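# Fold up the long walls and lid of a box

## Task

On the flat cardboard box blank, raise both long side walls and the lid so the base stays lying flat on the table. Then release the cardboard and move the grippers away. A wall or lid counts only if it stays upright after the robot has let go.

## Robot and tools

Robot: two arms, left_arm and right_arm. Each has six revolute joints (waist, shoulder, elbow, wrist pitch, wrist yaw, wrist roll) and a parallel gripper. The left_arm base is at (-0.046, +0.227, 0) m and the right_arm base is at (-0.030, -0.336, 0) m. Both bases are turned only slightly about z.

Scene frame: the origin lies on the table top midway between the arms. +z is up, +x points out over the table, and left_arm is on the +y side. The arm names say nothing about left or right in an image.

execute_actions(actions, pictures): actions is a list holding one action, one wait, or nothing. An empty list only reports the current state and includes pictures. pictures: true adds images to any other call. A refused call moves nothing.
- Action: {"rows": [...], "steps": n}. rows holds 1 to 15 rows and steps is 1 to 15 (default 15). Each step lasts 1/30 s, and each row drives one step. If there are fewer rows than steps, the last row is repeated. Use at least 6 steps.
- Wait: {"steps": n}, with n up to 300. Nothing new is commanded. It returns once n steps have passed since the previous result, and your reply time counts toward them.
- Each row is one flat list of 14 numbers, all in [-1, 1], covering both arms even when only one moves. The order is left_arm waist, shoulder, elbow, wrist pitch, wrist yaw, wrist roll, grip, then the same seven for right_arm.
- The six joint numbers are scaled offsets, not poses. They are counted from the joint angles in the most recent result that printed them, not from the previous row. Before any such result exists, and for later calls in the same reply, they are counted from where the arm is when the action begins. The value 1.0 equals 1.202 rad for waist, 1.258 for shoulder, 1.238 for elbow, 2.073 for wrist pitch, and 2.022 for wrist yaw and wrist roll. Sending all zeros pulls the arm back to that reference; it does not hold still.
- Joint ranges in rad: waist -2.618 to 3.054, shoulder 0.000 to 3.142, elbow 0.000 to 3.142, wrist pitch -1.571 to 1.571, wrist yaw -1.571 to 1.571, wrist roll -2.094 to 2.094. The true ends may differ by up to 0.036 rad. A call is refused if it asks a joint to go more than 0.036 rad outward beyond its range. Targets past the real end are clipped there, and "joint sent to its limit" is reported, possibly for an earlier action.
- Grip is absolute: +1 is fully open and -1 is closed.

Motion: each step, a joint's target may lead its measured angle by at most 0.202 rad (waist), 0.258 (shoulder), 0.238 (elbow), 0.573 (wrist pitch) or 0.522 (wrist yaw and roll). If the targets would carry a gripper more than 70 mm from its measured spot, they are scaled back. Friction can leave a joint up to about 0.031 rad short, so very small moves may do nothing.

Each result is captured 6 steps before the action ends. Those last steps run while you reply, and your next action starts after them. Between calls the arms keep heading for the last target. They stop once motion has nearly ceased or a step is HELD. Fingers that are still moving finish their travel.

Gripper: the fingers point along the gripper's +z axis and close along its y axis. end_effector_position is the point between the pads, about 1 cm behind the fingertips. grip_measured is the motor position on the -1 to +1 scale. The pads touch at about -0.94, and each millimetre of object width adds about 0.0208. Each gripper has a fixed reading offset of up to ±0.02. A command further below the width reading squeezes harder, up to roughly 50 to 62 N per pad, and less on parts under about 5 mm thick. To keep a grip, keep sending the same closing number.

Result contents:
- State line: for each arm, end_effector_position (m) and end_effector_quat_wxyz, in the scene frame. These can be off, more so when the arm is stretched out.
- Joint positions: six angles in rad plus the opening in m (0.000 closed to 0.093 open, error about 1 mm). On a rigid object the opening can read up to about 12 mm below the object's width.
- Joint velocities.
- Joint torques: total drive output, which is nonzero even in free air. Each arm has its own offset and scale, and friction muddies the readings.
- "joint command not followed": a clearance check changed or blocked some joint targets.
- HELD: marks steps on which all or part of your row was not sent.
- MOTOR HOT: shown from 75 °C. At 90 °C that arm stops for 10 s. At 100 °C that arm goes limp and drops. Both stops are reported as OVER-TEMPERATURE FAULT. Long holds under load heat the motors.

zoom_image(camera, region): returns a finer crop of that camera's latest image. region is [x0, y0, x1, y1] in pixels, with (0, 0) at the top left, and can be at most 504 by 504. Cameras, all 896x504: cam_head_left, cam_head_right, cam_high, cam_low, cam_left_wrist, cam_right_wrist. A calibration with intrinsics and world-to-camera transforms is supplied. Each wrist camera moves with its hand.

read_manual(section): returns only the URDF licence texts ("licences") and moves nothing.

finished_scene(scene): ends the given scene and grades it. This cannot be undone. Replying without any tool call also ends things.

Avoid:
- knocking anything off the table;
- letting the arms strike or push on each other;
- drops, slips, slams and forceful shoves;
- overheating the motors.

Something may briefly tug on a held part or nudge a loose one. The folded walls and lid must stay up by themselves after the grippers release and move away.

Each tool is called after ">>>" by a JSON object that holds its "name" and its "arguments", one argument or row to a line.

## Session

I'll start by looking at the scene.

>>> {"name": "execute_actions", "arguments": {
  "actions": []
}}

Scene clock: 0.00 s of 5900.00 s.
left_arm: end_effector_position=(+0.1699, +0.5298, +0.3751) grip_measured=+1.000 end_effector_quat_wxyz=(-0.579, +0.656, -0.457, +0.159) | right_arm: end_effector_position=(+0.5533, -0.1621, +0.2289) grip_measured=+1.000 end_effector_quat_wxyz=(+0.684, -0.379, +0.623, +0.013)
Joint positions: left_arm=[ 1.026  1.154  1.277 -0.434  0.426 -1.1    0.093] | right_arm=[ 0.256  2.063  1.408  0.587 -0.377 -0.552  0.093]
Joint velocities: left_arm=[-0.002 -0.012  0.017 -0.022  0.007  0.051  0.   ] | right_arm=[-0.007  0.002 -0.007 -0.037  0.007 -0.037  0.   ]
Joint torques (N m, as the arm reports them, + toward a larger angle): no reading

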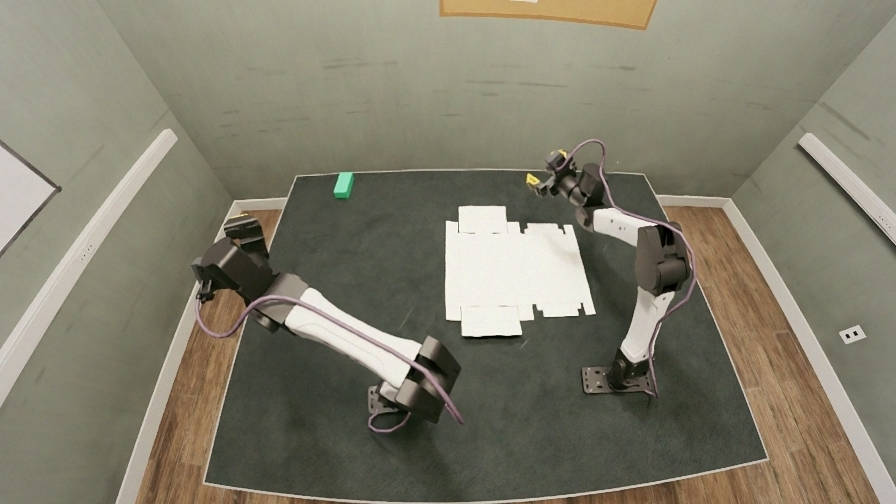

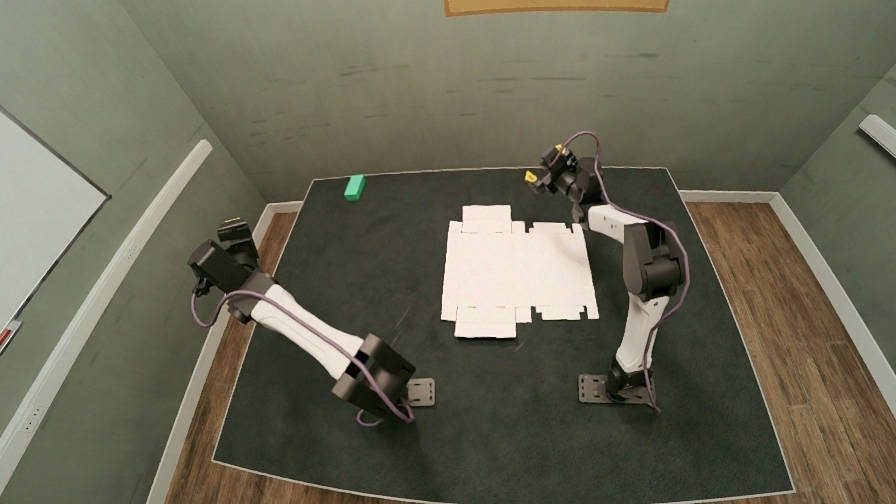

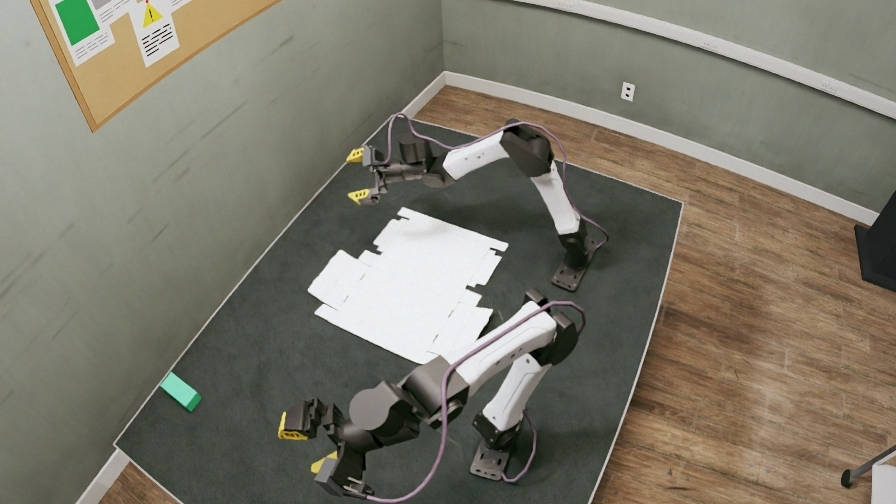

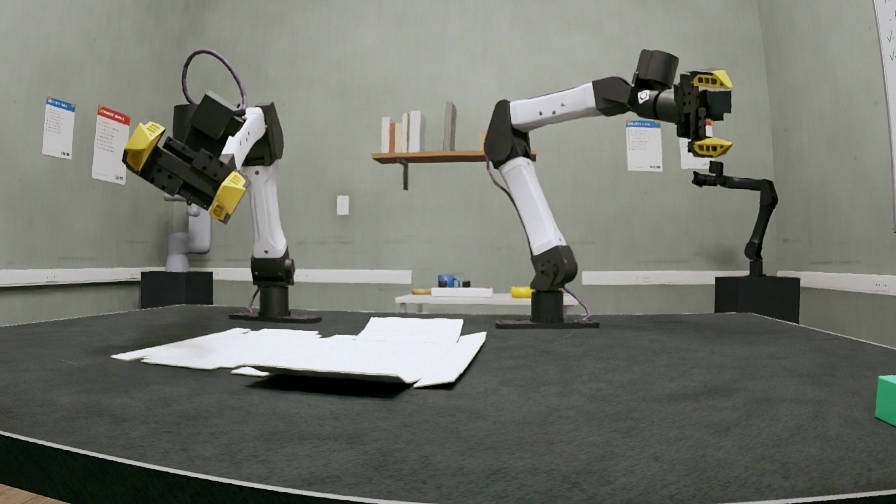

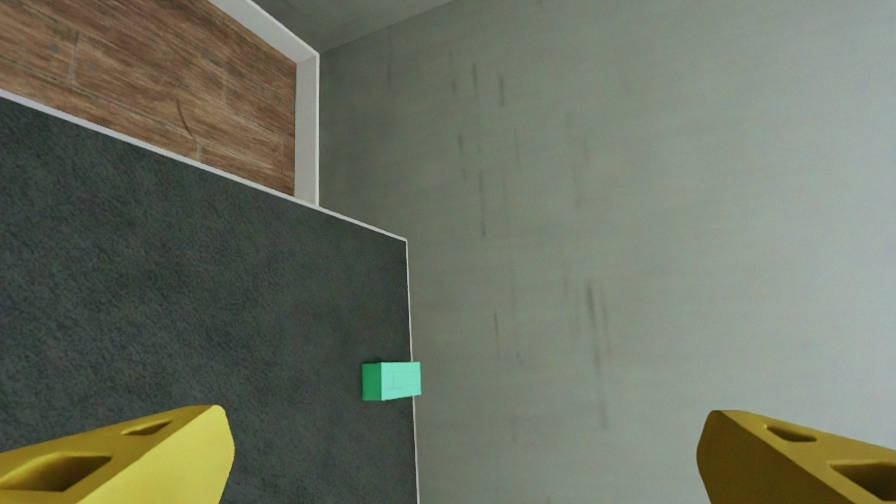

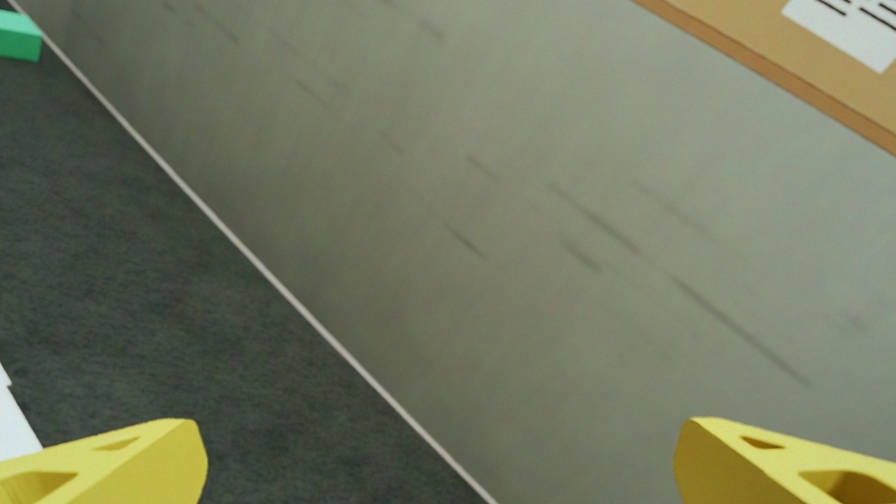

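>>> {"name": "zoom_image", "arguments": {
  "camera": "cam_head_left",
  "region": [400, 180, 640, 360]
}}

>>> {"name": "zoom_image", "arguments": {
  "camera": "cam_high",
  "region": [290, 190, 530, 380]
}}

>>> {"name": "zoom_image", "arguments": {
  "camera": "cam_low",
  "region": [90, 290, 510, 420]
}}

Region (400, 180, 640, 360) of cam_head_left's 896x504 image, scaled by 2.100, with more detail than that image has; it fills the top 378 rows of this view, and the rest is white.

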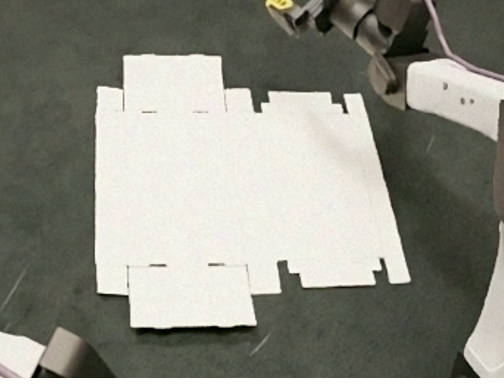

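Region (290, 190, 530, 380) of cam_high's 896x504 image, scaled by 2.100, with more detail than that image has; it fills the top 399 rows of this view, and the rest is white.

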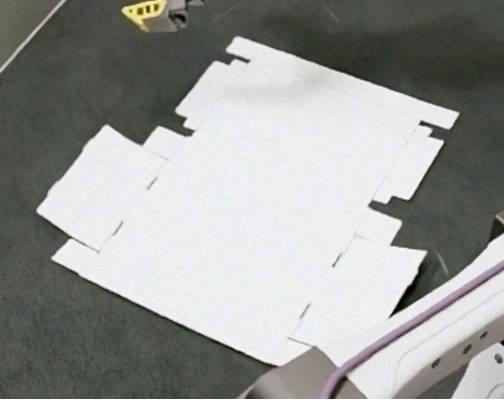

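Region (90, 290, 510, 420) of cam_low's 896x504 image, scaled by 1.200, with more detail than that image has; it fills the top 156 rows of this view, and the rest is white.

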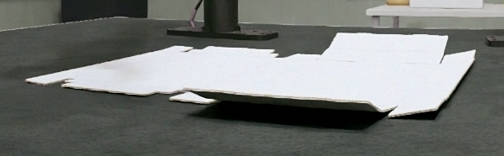

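>>> {"name": "zoom_image", "arguments": {
  "camera": "cam_low",
  "region": [100, 310, 340, 400]
}}

>>> {"name": "zoom_image", "arguments": {
  "camera": "cam_low",
  "region": [300, 300, 500, 400]
}}

>>> {"name": "zoom_image", "arguments": {
  "camera": "cam_head_right",
  "region": [420, 190, 620, 350]
}}

Region (100, 310, 340, 400) of cam_low's 896x504 image, scaled by 2.100, with more detail than that image has; it fills the top 189 rows of this view, and the rest is white.

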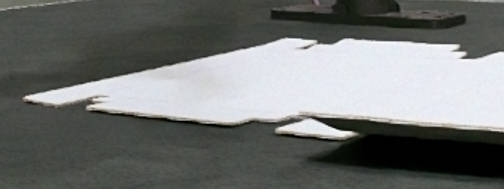

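Region (300, 300, 500, 400) of cam_low's 896x504 image, scaled by 2.520, with more detail than that image has.

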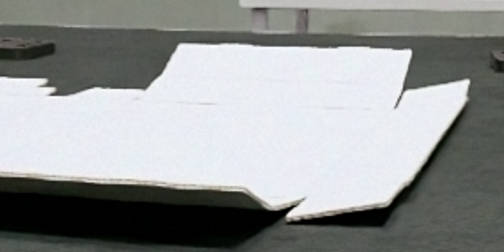

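Region (420, 190, 620, 350) of cam_head_right's 896x504 image, scaled by 2.520, with more detail than that image has; it fills the top 403 rows of this view, and the rest is white.

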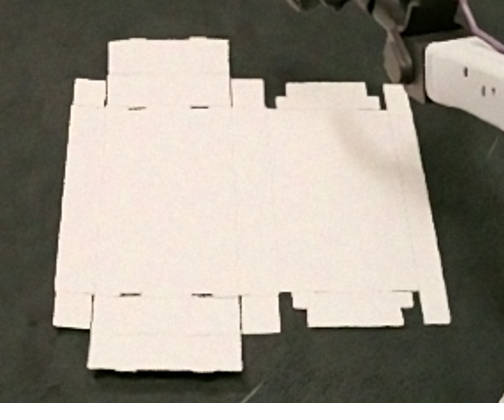

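>>> {"name": "execute_actions", "arguments": {
  "actions": [
    {"rows": [[-1.0, 0.557, 0.097, -0.3275, -0.2107, 0.320, 1, 0, 0, 0, 0, 0, 0, 1]], "steps": 15}
  ]
}}

Scene clock: 17.67 s of 5900.00 s.
left_arm: end_effector_position=(+0.2441, +0.4932, +0.2126) grip_measured=+1.000 end_effector_quat_wxyz=(+0.316, -0.630, +0.707, -0.057) | right_arm: end_effector_position=(+0.5533, -0.1621, +0.2289) grip_measured=+1.000 end_effector_quat_wxyz=(+0.684, -0.379, +0.623, +0.013)
Joint positions: left_arm=[ 0.696  1.492  1.367 -0.808  0.156 -0.7    0.093] | right_arm=[ 0.256  2.063  1.408  0.587 -0.377 -0.552  0.093]
Joint velocities: left_arm=[-1.155  1.448  0.012 -0.813 -0.505  0.872  0.   ] | right_arm=[ 0.002  0.012 -0.002 -0.007 -0.081 -0.007  0.   ]
Joint torques (N m, as the arm reports them, + toward a larger angle): left_arm=[-0.79 -5.26  8.36  1.29  0.06  0.04] | right_arm=[  0.48 -12.87   7.63   2.2   -0.01  -0.04]
Steps of this call (steps 1 to 90: nothing new was sent; then 14.37 s passed at rest; steps 91 to 99: the first 9 steps of this action). Readings (joint positions):
91: left_arm=[1.006 1.169 1.296 -0.480 0.381 -1.052] | right_arm=[0.256 2.063 1.408 0.587 -0.377 -0.552]
92: left_arm=[0.969 1.197 1.323 -0.532 0.336 -0.994] | right_arm=[0.256 2.063 1.408 0.587 -0.377 -0.552]
94: left_arm=[0.891 1.266 1.354 -0.619 0.273 -0.891] | right_arm=[0.256 2.063 1.408 0.587 -0.377 -0.552]
98: left_arm=[0.737 1.441 1.367 -0.775 0.175 -0.732] | right_arm=[0.256 2.063 1.408 0.587 -0.377 -0.552]
99: the state above

>>> {"name": "execute_actions", "arguments": {
  "actions": [
    {"rows": [[-1.0, 0.2886, 0.0242, -0.1471, -0.0772, 0.1222, 1, 0, 0, 0, 0, 0, 0, 1]], "steps": 15}
  ]
}}

>>> {"name": "execute_actions", "arguments": {
  "actions": [
    {"steps": 30}
  ],
  "pictures": true
}}

Scene clock: 18.23 s of 5900.00 s.
left_arm: end_effector_position=(+0.2852, +0.1196, +0.0572) grip_measured=+1.000 end_effector_quat_wxyz=(+0.004, -0.079, +0.997, -0.009) | right_arm: end_effector_position=(+0.5533, -0.1621, +0.2289) grip_measured=+1.000 end_effector_quat_wxyz=(+0.684, -0.379, +0.623, +0.013)
Joint positions: left_arm=[-0.421  1.883  1.382 -1.055  0.013 -0.466  0.093] | right_arm=[ 0.256  2.063  1.408  0.587 -0.377 -0.552  0.093]
Joint velocities: left_arm=[-1.941  0.007 -0.012 -0.081  0.022  0.051  0.   ] | right_arm=[-0.002  0.002 -0.012 -0.066  0.051  0.066  0.   ]
Joint torques (N m, as the arm reports them, + toward a larger angle): left_arm=[  3.12 -11.06   6.83  -0.11  -0.16  -0.02] | right_arm=[  0.43 -12.9    7.56   2.22   0.    -0.06]
Steps of this call (steps 1 to 6: the last 6 steps of your previous action; steps 7 to 8: the robot went on to your last target; steps 9 to 17: the first 9 steps of this action). Readings (joint positions):
9: left_arm=[0.185 1.889 1.367 -1.021 0.032 -0.507] | right_arm=[0.256 2.063 1.408 0.587 -0.377 -0.552]
10: left_arm=[0.110 1.890 1.367 -1.032 0.027 -0.497] | right_arm=[0.256 2.063 1.408 0.587 -0.377 -0.552]
12: left_arm=[-0.043 1.887 1.373 -1.047 0.021 -0.483] | right_arm=[0.256 2.063 1.408 0.587 -0.377 -0.552]
16: left_arm=[-0.349 1.883 1.382 -1.054 0.013 -0.468] | right_arm=[0.256 2.063 1.408 0.587 -0.377 -0.552]
17: the state above

Scene clock: 19.23 s of 5900.00 s.
left_arm: end_effector_position=(+0.2659, +0.0949, +0.0572) grip_measured=+1.000 end_effector_quat_wxyz=(-0.013, -0.031, +0.999, +0.001) | right_arm: end_effector_position=(+0.5533, -0.1621, +0.2289) grip_measured=+1.000 end_effector_quat_wxyz=(+0.684, -0.379, +0.623, +0.013)
Joint positions: left_arm=[-0.509  1.883  1.382 -1.094  0.01  -0.458  0.093] | right_arm=[ 0.256  2.063  1.408  0.587 -0.377 -0.552  0.093]
Joint velocities: left_arm=[-0.017 -0.017 -0.012 -0.022 -0.022  0.051  0.   ] | right_arm=[ 0.007  0.002 -0.007  0.007 -0.022 -0.022  0.   ]
Joint torques (N m, as the arm reports them, + toward a larger angle): left_arm=[  0.31 -10.98   6.81   0.13  -0.1    0.01] | right_arm=[  0.42 -12.88   7.58   2.21   0.    -0.05]
Kept back: nothing.
Steps of this call (steps 1 to 6: the last 6 steps of your previous action; steps 7 to 30: the robot went on to your last target). Readings (joint positions):
1: left_arm=[-0.479 1.883 1.382 -1.058 0.015 -0.463] | right_arm=[0.256 2.063 1.408 0.587 -0.377 -0.552]
2: left_arm=[-0.519 1.883 1.382 -1.062 0.019 -0.460] | right_arm=[0.256 2.063 1.408 0.587 -0.377 -0.552]
4: left_arm=[-0.542 1.883 1.382 -1.073 0.021 -0.458] | right_arm=[0.256 2.063 1.408 0.587 -0.377 -0.552]
8: left_arm=[-0.514 1.883 1.382 -1.087 0.014 -0.458] | right_arm=[0.256 2.063 1.408 0.587 -0.377 -0.552]
30: the state above
All arms were judged still, so your last target was given up. Only a new action makes them travel on or press farther. Fingers that are still opening or closing keep moving.
camera_calibration (this result's frames):
cam_left_wrist: T_world_to_cam=[[0.0574401, -0.998316, -0.00806546, 0.081535], [-0.888535, -0.0548039, 0.455524, 0.251974], [-0.455199, -0.0189989, -0.890187, 0.254567], [0, 0, 0, 1]] pos_world=[0.335083, 0.100043, 0.11249]

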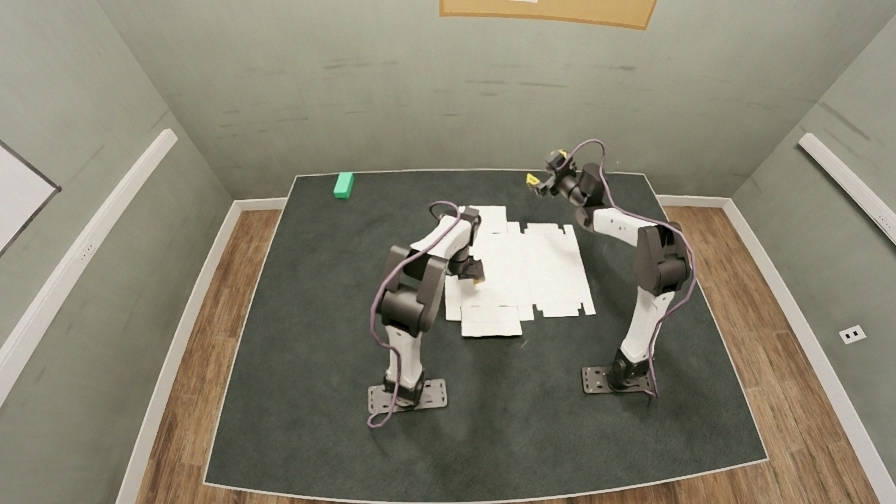

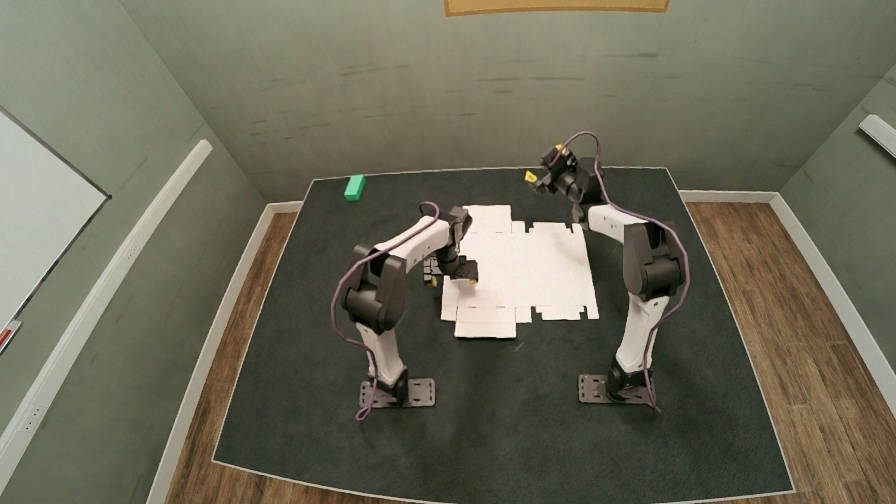

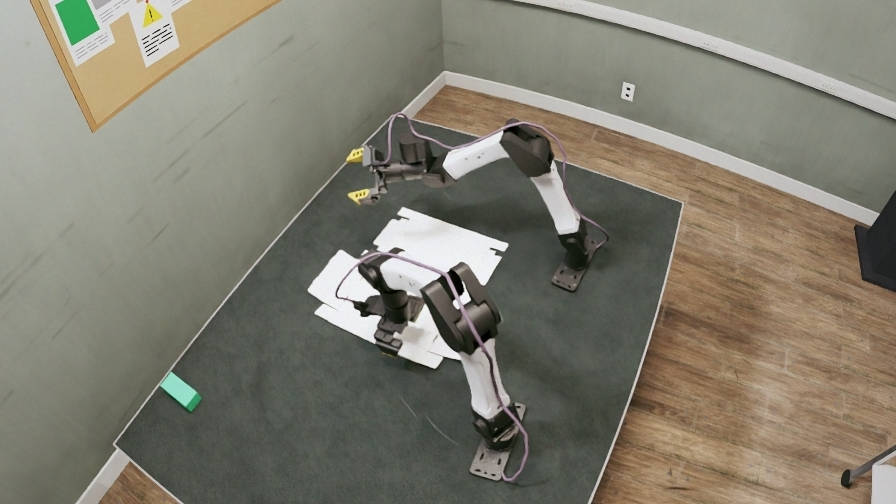

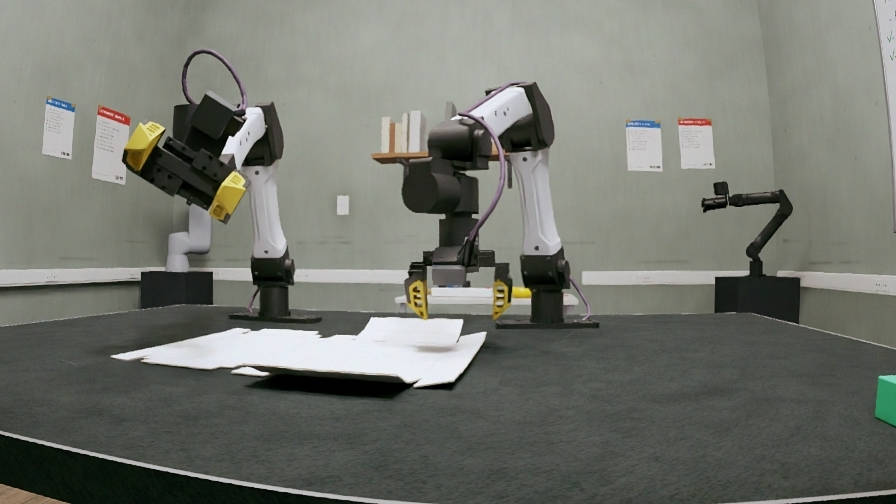

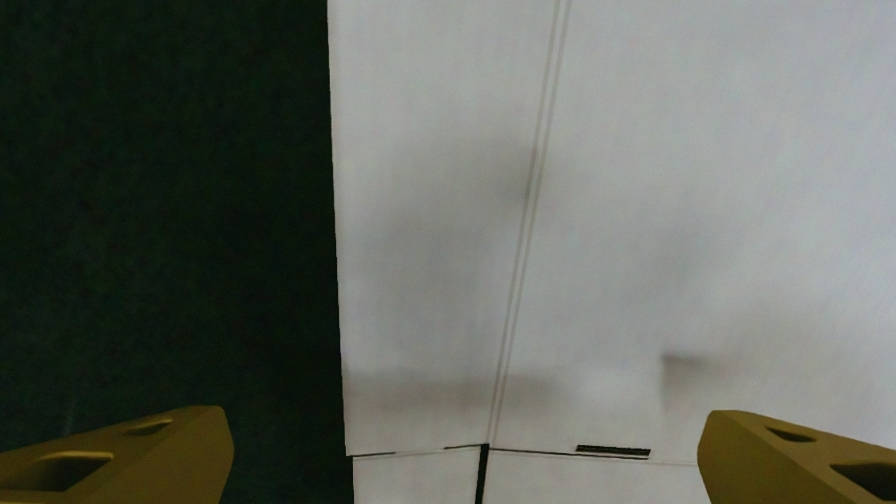

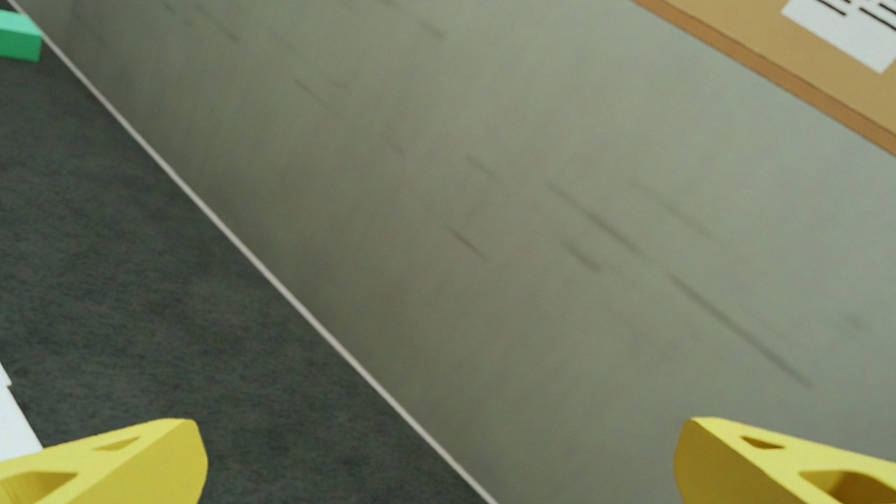

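>>> {"name": "execute_actions", "arguments": {
  "actions": [
    {"rows": [[-0.0416, 0.008, -0.081, 0.065, -0.005, 0.014, 1, 0, 0, 0, 0, 0, 0, 1]], "steps": 15}
  ]
}}

>>> {"name": "execute_actions", "arguments": {
  "actions": [
    {"steps": 12}
  ],
  "pictures": true
}}

Scene clock: 21.13 s of 5900.00 s.
left_arm: end_effector_position=(+0.2552, +0.0822, +0.0354) grip_measured=+1.000 end_effector_quat_wxyz=(-0.010, +0.004, +1.000, +0.001) | right_arm: end_effector_position=(+0.5533, -0.1621, +0.2289) grip_measured=+1.000 end_effector_quat_wxyz=(+0.684, -0.379, +0.623, +0.013)
Joint positions: left_arm=[-0.558  1.886  1.295 -0.998  0.006 -0.438  0.093] | right_arm=[ 0.256  2.063  1.408  0.587 -0.377 -0.552  0.093]
Joint velocities: left_arm=[-0.012  0.002 -0.017  0.125 -0.051 -0.007  0.   ] | right_arm=[ 0.007  0.007 -0.012  0.007 -0.007 -0.022  0.   ]
Joint torques (N m, as the arm reports them, + toward a larger angle): left_arm=[ 0.17 -8.07  4.46  0.52 -0.09  0.06] | right_arm=[  0.4  -12.91   7.61   2.21  -0.01  -0.05]
Steps of this call (steps 1 to 48: nothing new was sent; steps 49 to 57: the first 9 steps of this action). Readings (joint positions):
49: left_arm=[-0.513 1.882 1.367 -1.073 0.008 -0.455] | right_arm=[0.256 2.063 1.408 0.587 -0.377 -0.552]
50: left_arm=[-0.523 1.881 1.347 -1.048 0.006 -0.451] | right_arm=[0.256 2.063 1.408 0.587 -0.377 -0.552]
52: left_arm=[-0.545 1.884 1.311 -1.023 0.006 -0.445] | right_arm=[0.256 2.063 1.408 0.587 -0.377 -0.552]
56: left_arm=[-0.558 1.886 1.295 -1.004 0.006 -0.439] | right_arm=[0.256 2.063 1.408 0.587 -0.377 -0.552]
57: the state above

Scene clock: 21.53 s of 5900.00 s.
left_arm: end_effector_position=(+0.2592, +0.0803, +0.0354) grip_measured=+1.000 end_effector_quat_wxyz=(-0.001, +0.005, +1.000, -0.003) | right_arm: end_effector_position=(+0.5533, -0.1621, +0.2289) grip_measured=+1.000 end_effector_quat_wxyz=(+0.684, -0.379, +0.623, +0.013)
Joint positions: left_arm=[-0.558  1.886  1.295 -0.98   0.006 -0.435  0.093] | right_arm=[ 0.256  2.063  1.408  0.587 -0.377 -0.552  0.093]
Joint velocities: left_arm=[-0.002 -0.007  0.002  0.037  0.066 -0.037  0.   ] | right_arm=[-0.017 -0.002 -0.012 -0.066 -0.051 -0.007  0.   ]
Joint torques (N m, as the arm reports them, + toward a larger angle): left_arm=[ 0.14 -8.37  4.63  0.59 -0.06  0.  ] | right_arm=[  0.43 -12.89   7.58   2.22  -0.01  -0.06]
Kept back: nothing.
Steps of this call (steps 1 to 6: the last 6 steps of your previous action; steps 7 to 12: the robot went on to your last target). Readings (joint positions):
1: left_arm=[-0.558 1.886 1.295 -0.994 0.006 -0.437] | right_arm=[0.256 2.063 1.408 0.587 -0.377 -0.552]
2: left_arm=[-0.558 1.886 1.295 -0.990 0.006 -0.437] | right_arm=[0.256 2.063 1.408 0.587 -0.377 -0.552]
4: left_arm=[-0.558 1.886 1.295 -0.986 0.006 -0.436] | right_arm=[0.256 2.063 1.408 0.587 -0.377 -0.552]
8: left_arm=[-0.558 1.886 1.295 -0.981 0.006 -0.436] | right_arm=[0.256 2.063 1.408 0.587 -0.377 -0.552]
12: the state above
camera_calibration (this result's frames):
cam_left_wrist: T_world_to_cam=[[-0.0145675, -0.999893, -0.000918504, 0.0856569], [-0.900911, 0.0127269, 0.433818, 0.253772], [-0.43376, 0.00714714, -0.901, 0.2245], [0, 0, 0, 1]] pos_world=[0.327253, 0.0808135, 0.0922629]

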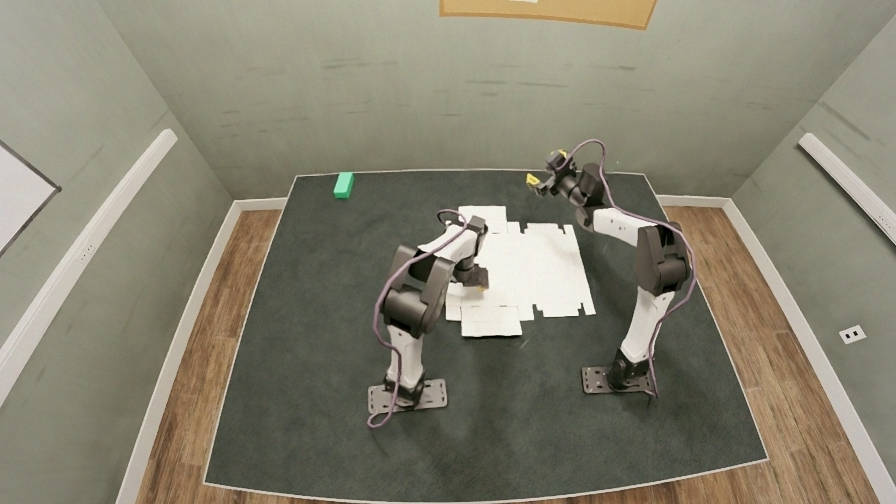

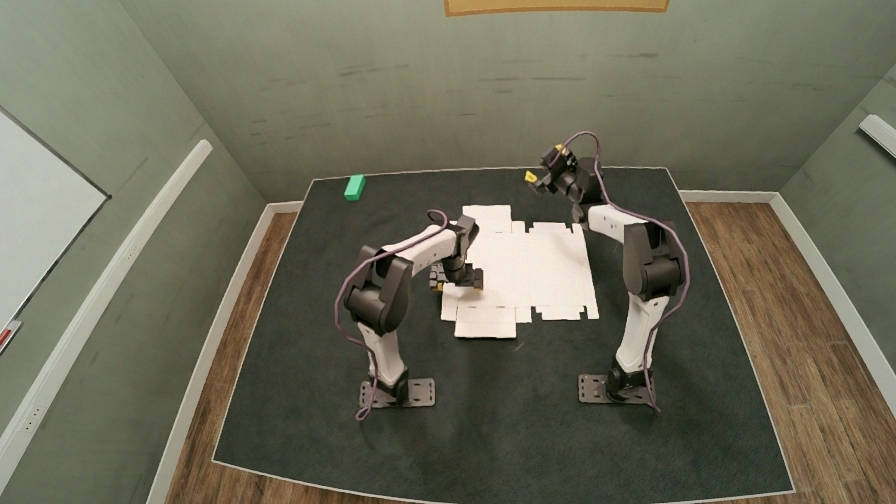

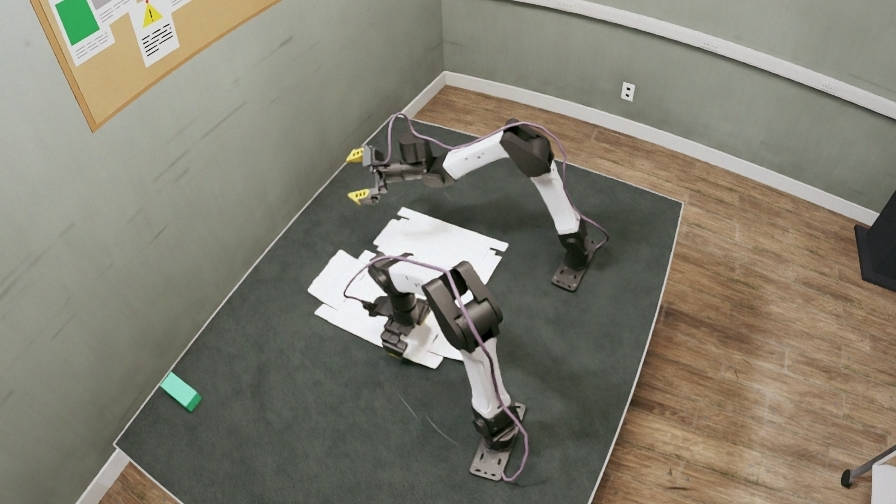

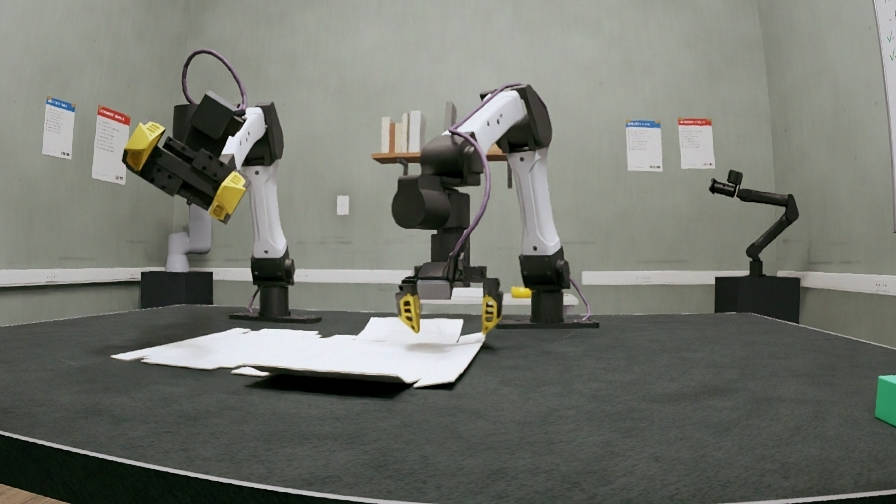

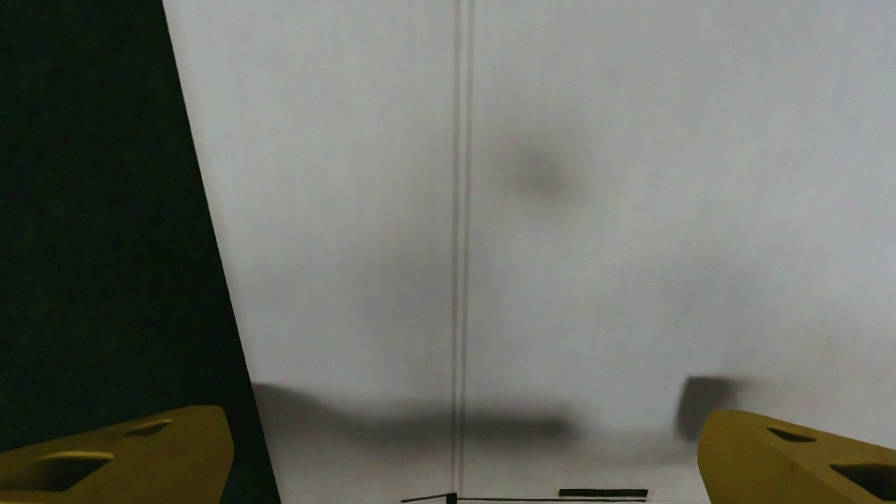

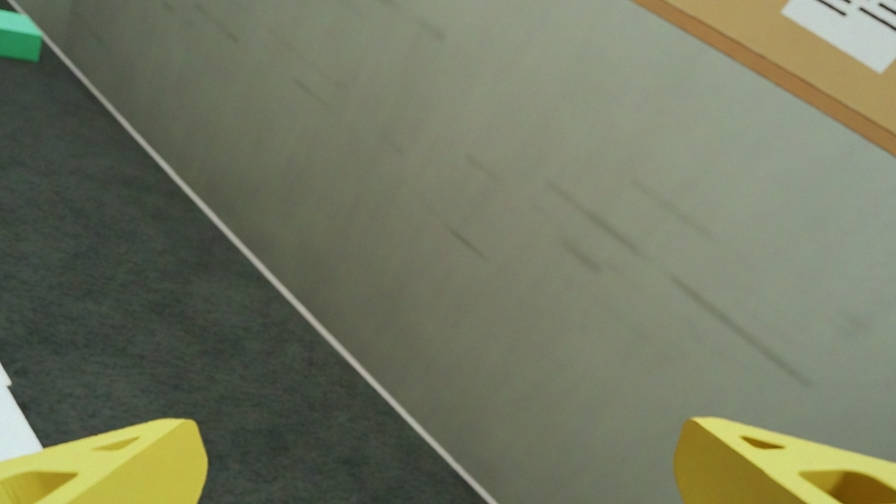

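>>> {"name": "execute_actions", "arguments": {
  "actions": [
    {"rows": [[0.02, 0, 0, 0, 0, 0, 1, 0, 0, 0, 0, 0, 0, 1], [0.02, 0, 0, 0, 0, 0, 1, 0, 0, 0, 0, 0, 0, 1], [0.02, 0, 0, 0, 0, 0, 1, 0, 0, 0, 0, 0, 0, 1], [0.02, 0, 0, 0, 0, 0, 1, 0, 0, 0, 0, 0, 0, 1], [0.02, 0, 0, 0, 0, 0, 1, 0, 0, 0, 0, 0, 0, 1], [0.02, 0.01, -0.03, 0.023, 0, 0, 1, 0, 0, 0, 0, 0, 0, 1], [0.02, 0.0199, -0.0573, 0.0463, 0, 0.0025, 1, 0, 0, 0, 0, 0, 0, 1]], "steps": 15}
  ]
}}

>>> {"name": "execute_actions", "arguments": {
  "actions": [
    {"steps": 12}
  ],
  "pictures": true
}}

Scene clock: 23.17 s of 5900.00 s.
left_arm: end_effector_position=(+0.2603, +0.0869, +0.0257) grip_measured=+1.000 end_effector_quat_wxyz=(+0.001, -0.004, +1.000, -0.004) | right_arm: end_effector_position=(+0.5533, -0.1621, +0.2289) grip_measured=+1.000 end_effector_quat_wxyz=(+0.684, -0.379, +0.623, +0.013)
Joint positions: left_arm=[-0.539  1.889  1.258 -0.935  0.006 -0.435  0.093] | right_arm=[ 0.256  2.063  1.408  0.587 -0.377 -0.552  0.093]
Joint velocities: left_arm=[ 0.012  0.1   -0.3    0.183  0.037  0.022  0.   ] | right_arm=[-0.007 -0.017  0.007 -0.095  0.007 -0.022  0.   ]
Joint torques (N m, as the arm reports them, + toward a larger angle): left_arm=[ 0.5  -7.41  4.25  0.65  0.03  0.01] | right_arm=[  0.41 -12.91   7.64   2.21  -0.01  -0.05]
Steps of this call (steps 1 to 30: the robot went on to your last target; steps 31 to 40: nothing new was sent; steps 41 to 49: the first 9 steps of this action). Readings (joint positions):
41: left_arm=[-0.557 1.886 1.295 -0.979 0.006 -0.435] | right_arm=[0.256 2.063 1.408 0.587 -0.377 -0.552]
42: left_arm=[-0.553 1.886 1.295 -0.979 0.006 -0.435] | right_arm=[0.256 2.063 1.408 0.587 -0.377 -0.552]
44: left_arm=[-0.544 1.886 1.295 -0.979 0.006 -0.435] | right_arm=[0.256 2.063 1.408 0.587 -0.377 -0.552]
48: left_arm=[-0.539 1.887 1.270 -0.944 0.006 -0.435] | right_arm=[0.256 2.063 1.408 0.587 -0.377 -0.552]
49: the state above

Scene clock: 23.57 s of 5900.00 s.
left_arm: end_effector_position=(+0.2606, +0.0868, +0.0186) grip_measured=+1.000 end_effector_quat_wxyz=(+0.002, -0.004, +1.000, -0.004) | right_arm: end_effector_position=(+0.5533, -0.1621, +0.2289) grip_measured=+1.000 end_effector_quat_wxyz=(+0.684, -0.379, +0.623, +0.013)
Joint positions: left_arm=[-0.539  1.899  1.241 -0.906  0.006 -0.435  0.093] | right_arm=[ 0.256  2.063  1.408  0.587 -0.377 -0.552  0.093]
Joint velocities: left_arm=[-0.017  0.007 -0.012 -0.007  0.022  0.007  0.   ] | right_arm=[-0.007  0.007  0.002 -0.095 -0.007  0.037  0.   ]
Joint torques (N m, as the arm reports them, + toward a larger angle): left_arm=[ 0.53 -7.96  4.37  0.6   0.01  0.  ] | right_arm=[  0.45 -12.89   7.61   2.21  -0.01  -0.06]
Kept back: nothing.
Steps of this call (steps 1 to 6: the last 6 steps of your previous action; steps 7 to 12: the robot went on to your last target). Readings (joint positions):
1: left_arm=[-0.539 1.892 1.250 -0.931 0.006 -0.435] | right_arm=[0.256 2.063 1.408 0.587 -0.377 -0.552]
2: left_arm=[-0.539 1.895 1.245 -0.928 0.006 -0.435] | right_arm=[0.256 2.063 1.408 0.587 -0.377 -0.552]
4: left_arm=[-0.539 1.899 1.241 -0.922 0.006 -0.435] | right_arm=[0.256 2.063 1.408 0.587 -0.377 -0.552]
8: left_arm=[-0.539 1.899 1.241 -0.910 0.006 -0.435] | right_arm=[0.256 2.063 1.408 0.587 -0.377 -0.552]
12: the state above
camera_calibration (this result's frames):
cam_left_wrist: T_world_to_cam=[[0.0045025, -0.999988, 0.00194908, 0.0871299], [-0.903684, -0.00323431, 0.428187, 0.264379], [-0.428176, -0.00368927, -0.903688, 0.20949], [0, 0, 0, 1]] pos_world=[0.328222, 0.0887568, 0.07594]

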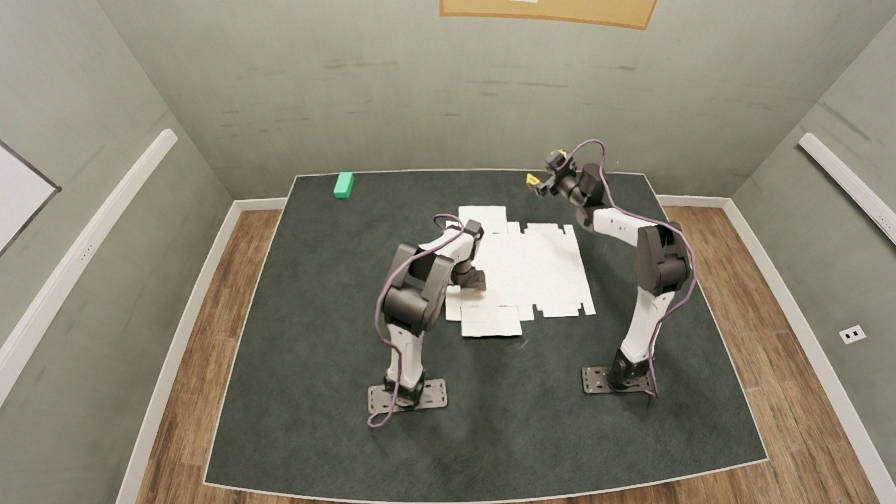

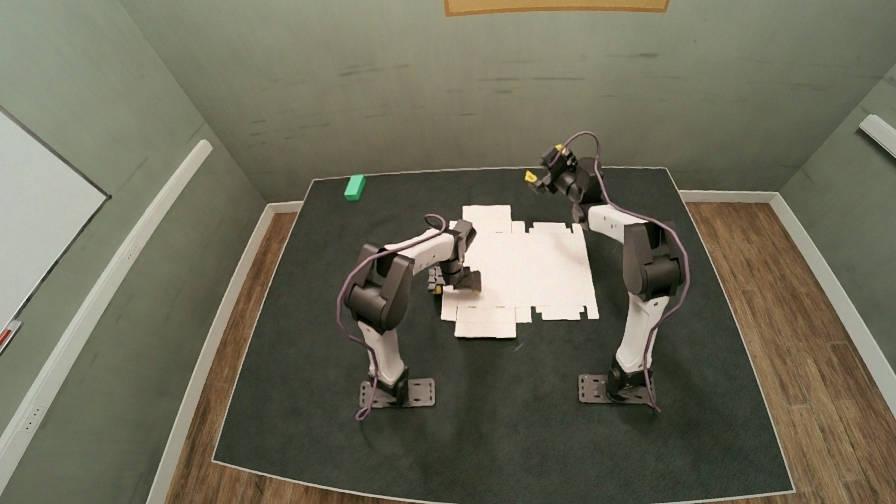

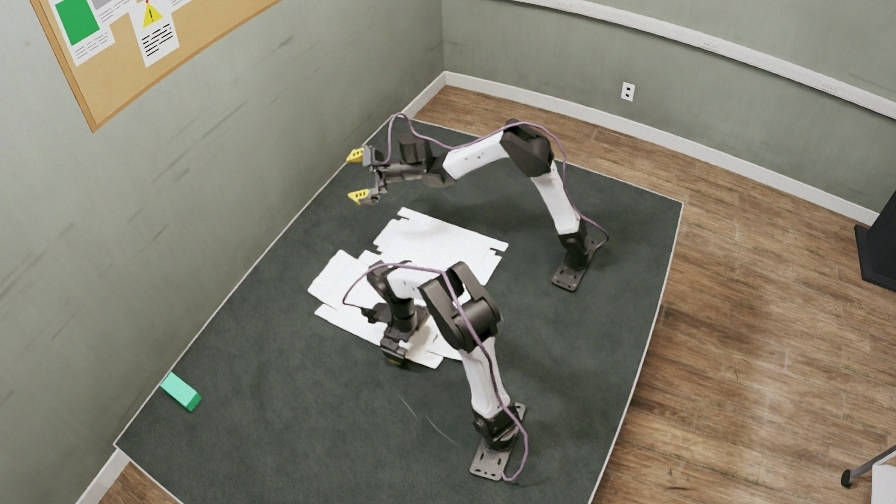

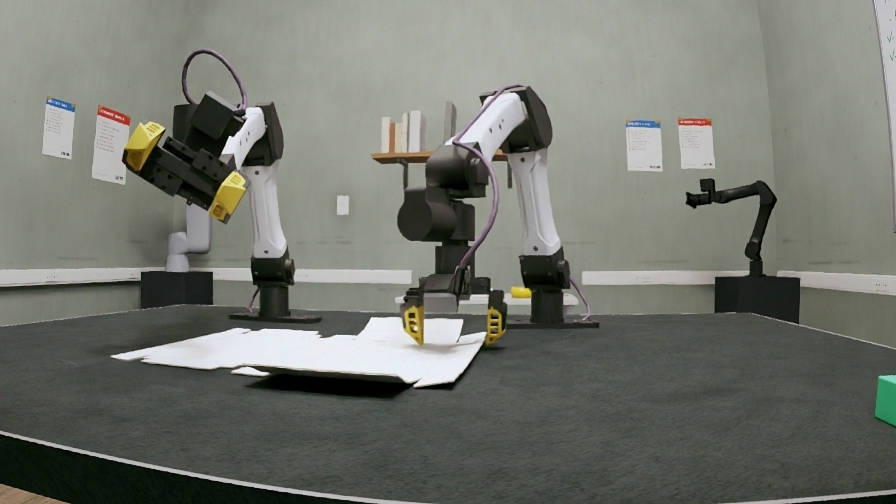

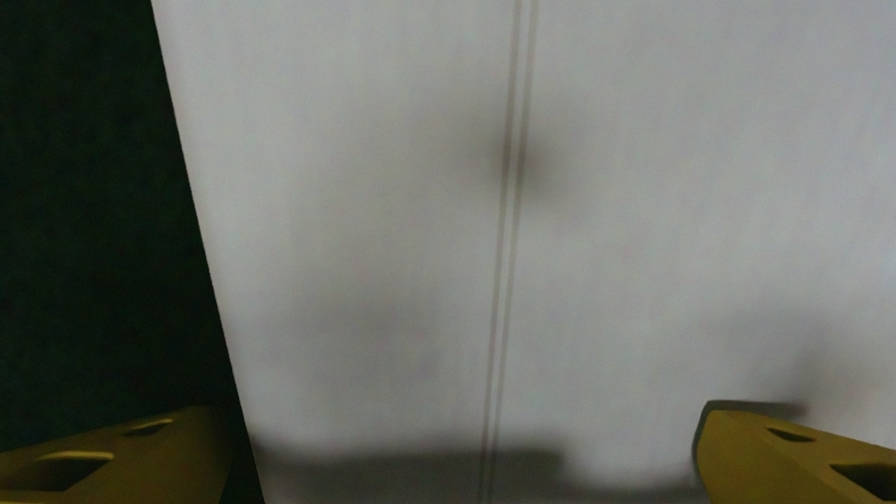

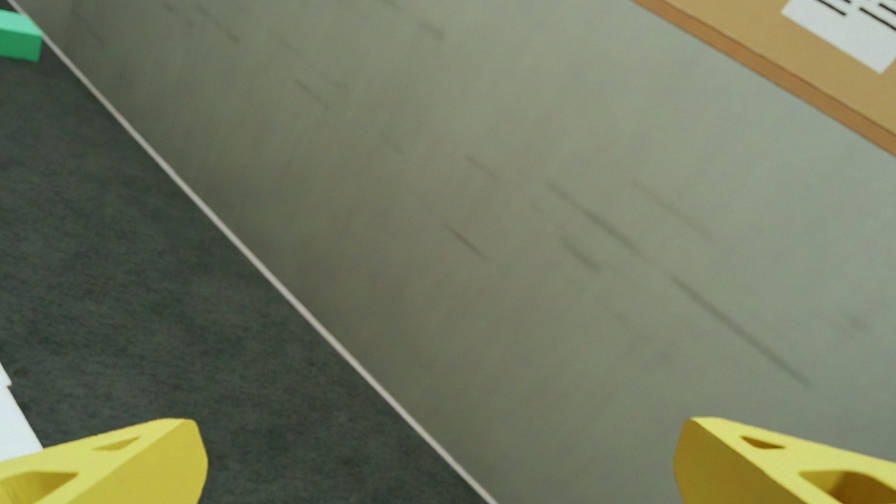

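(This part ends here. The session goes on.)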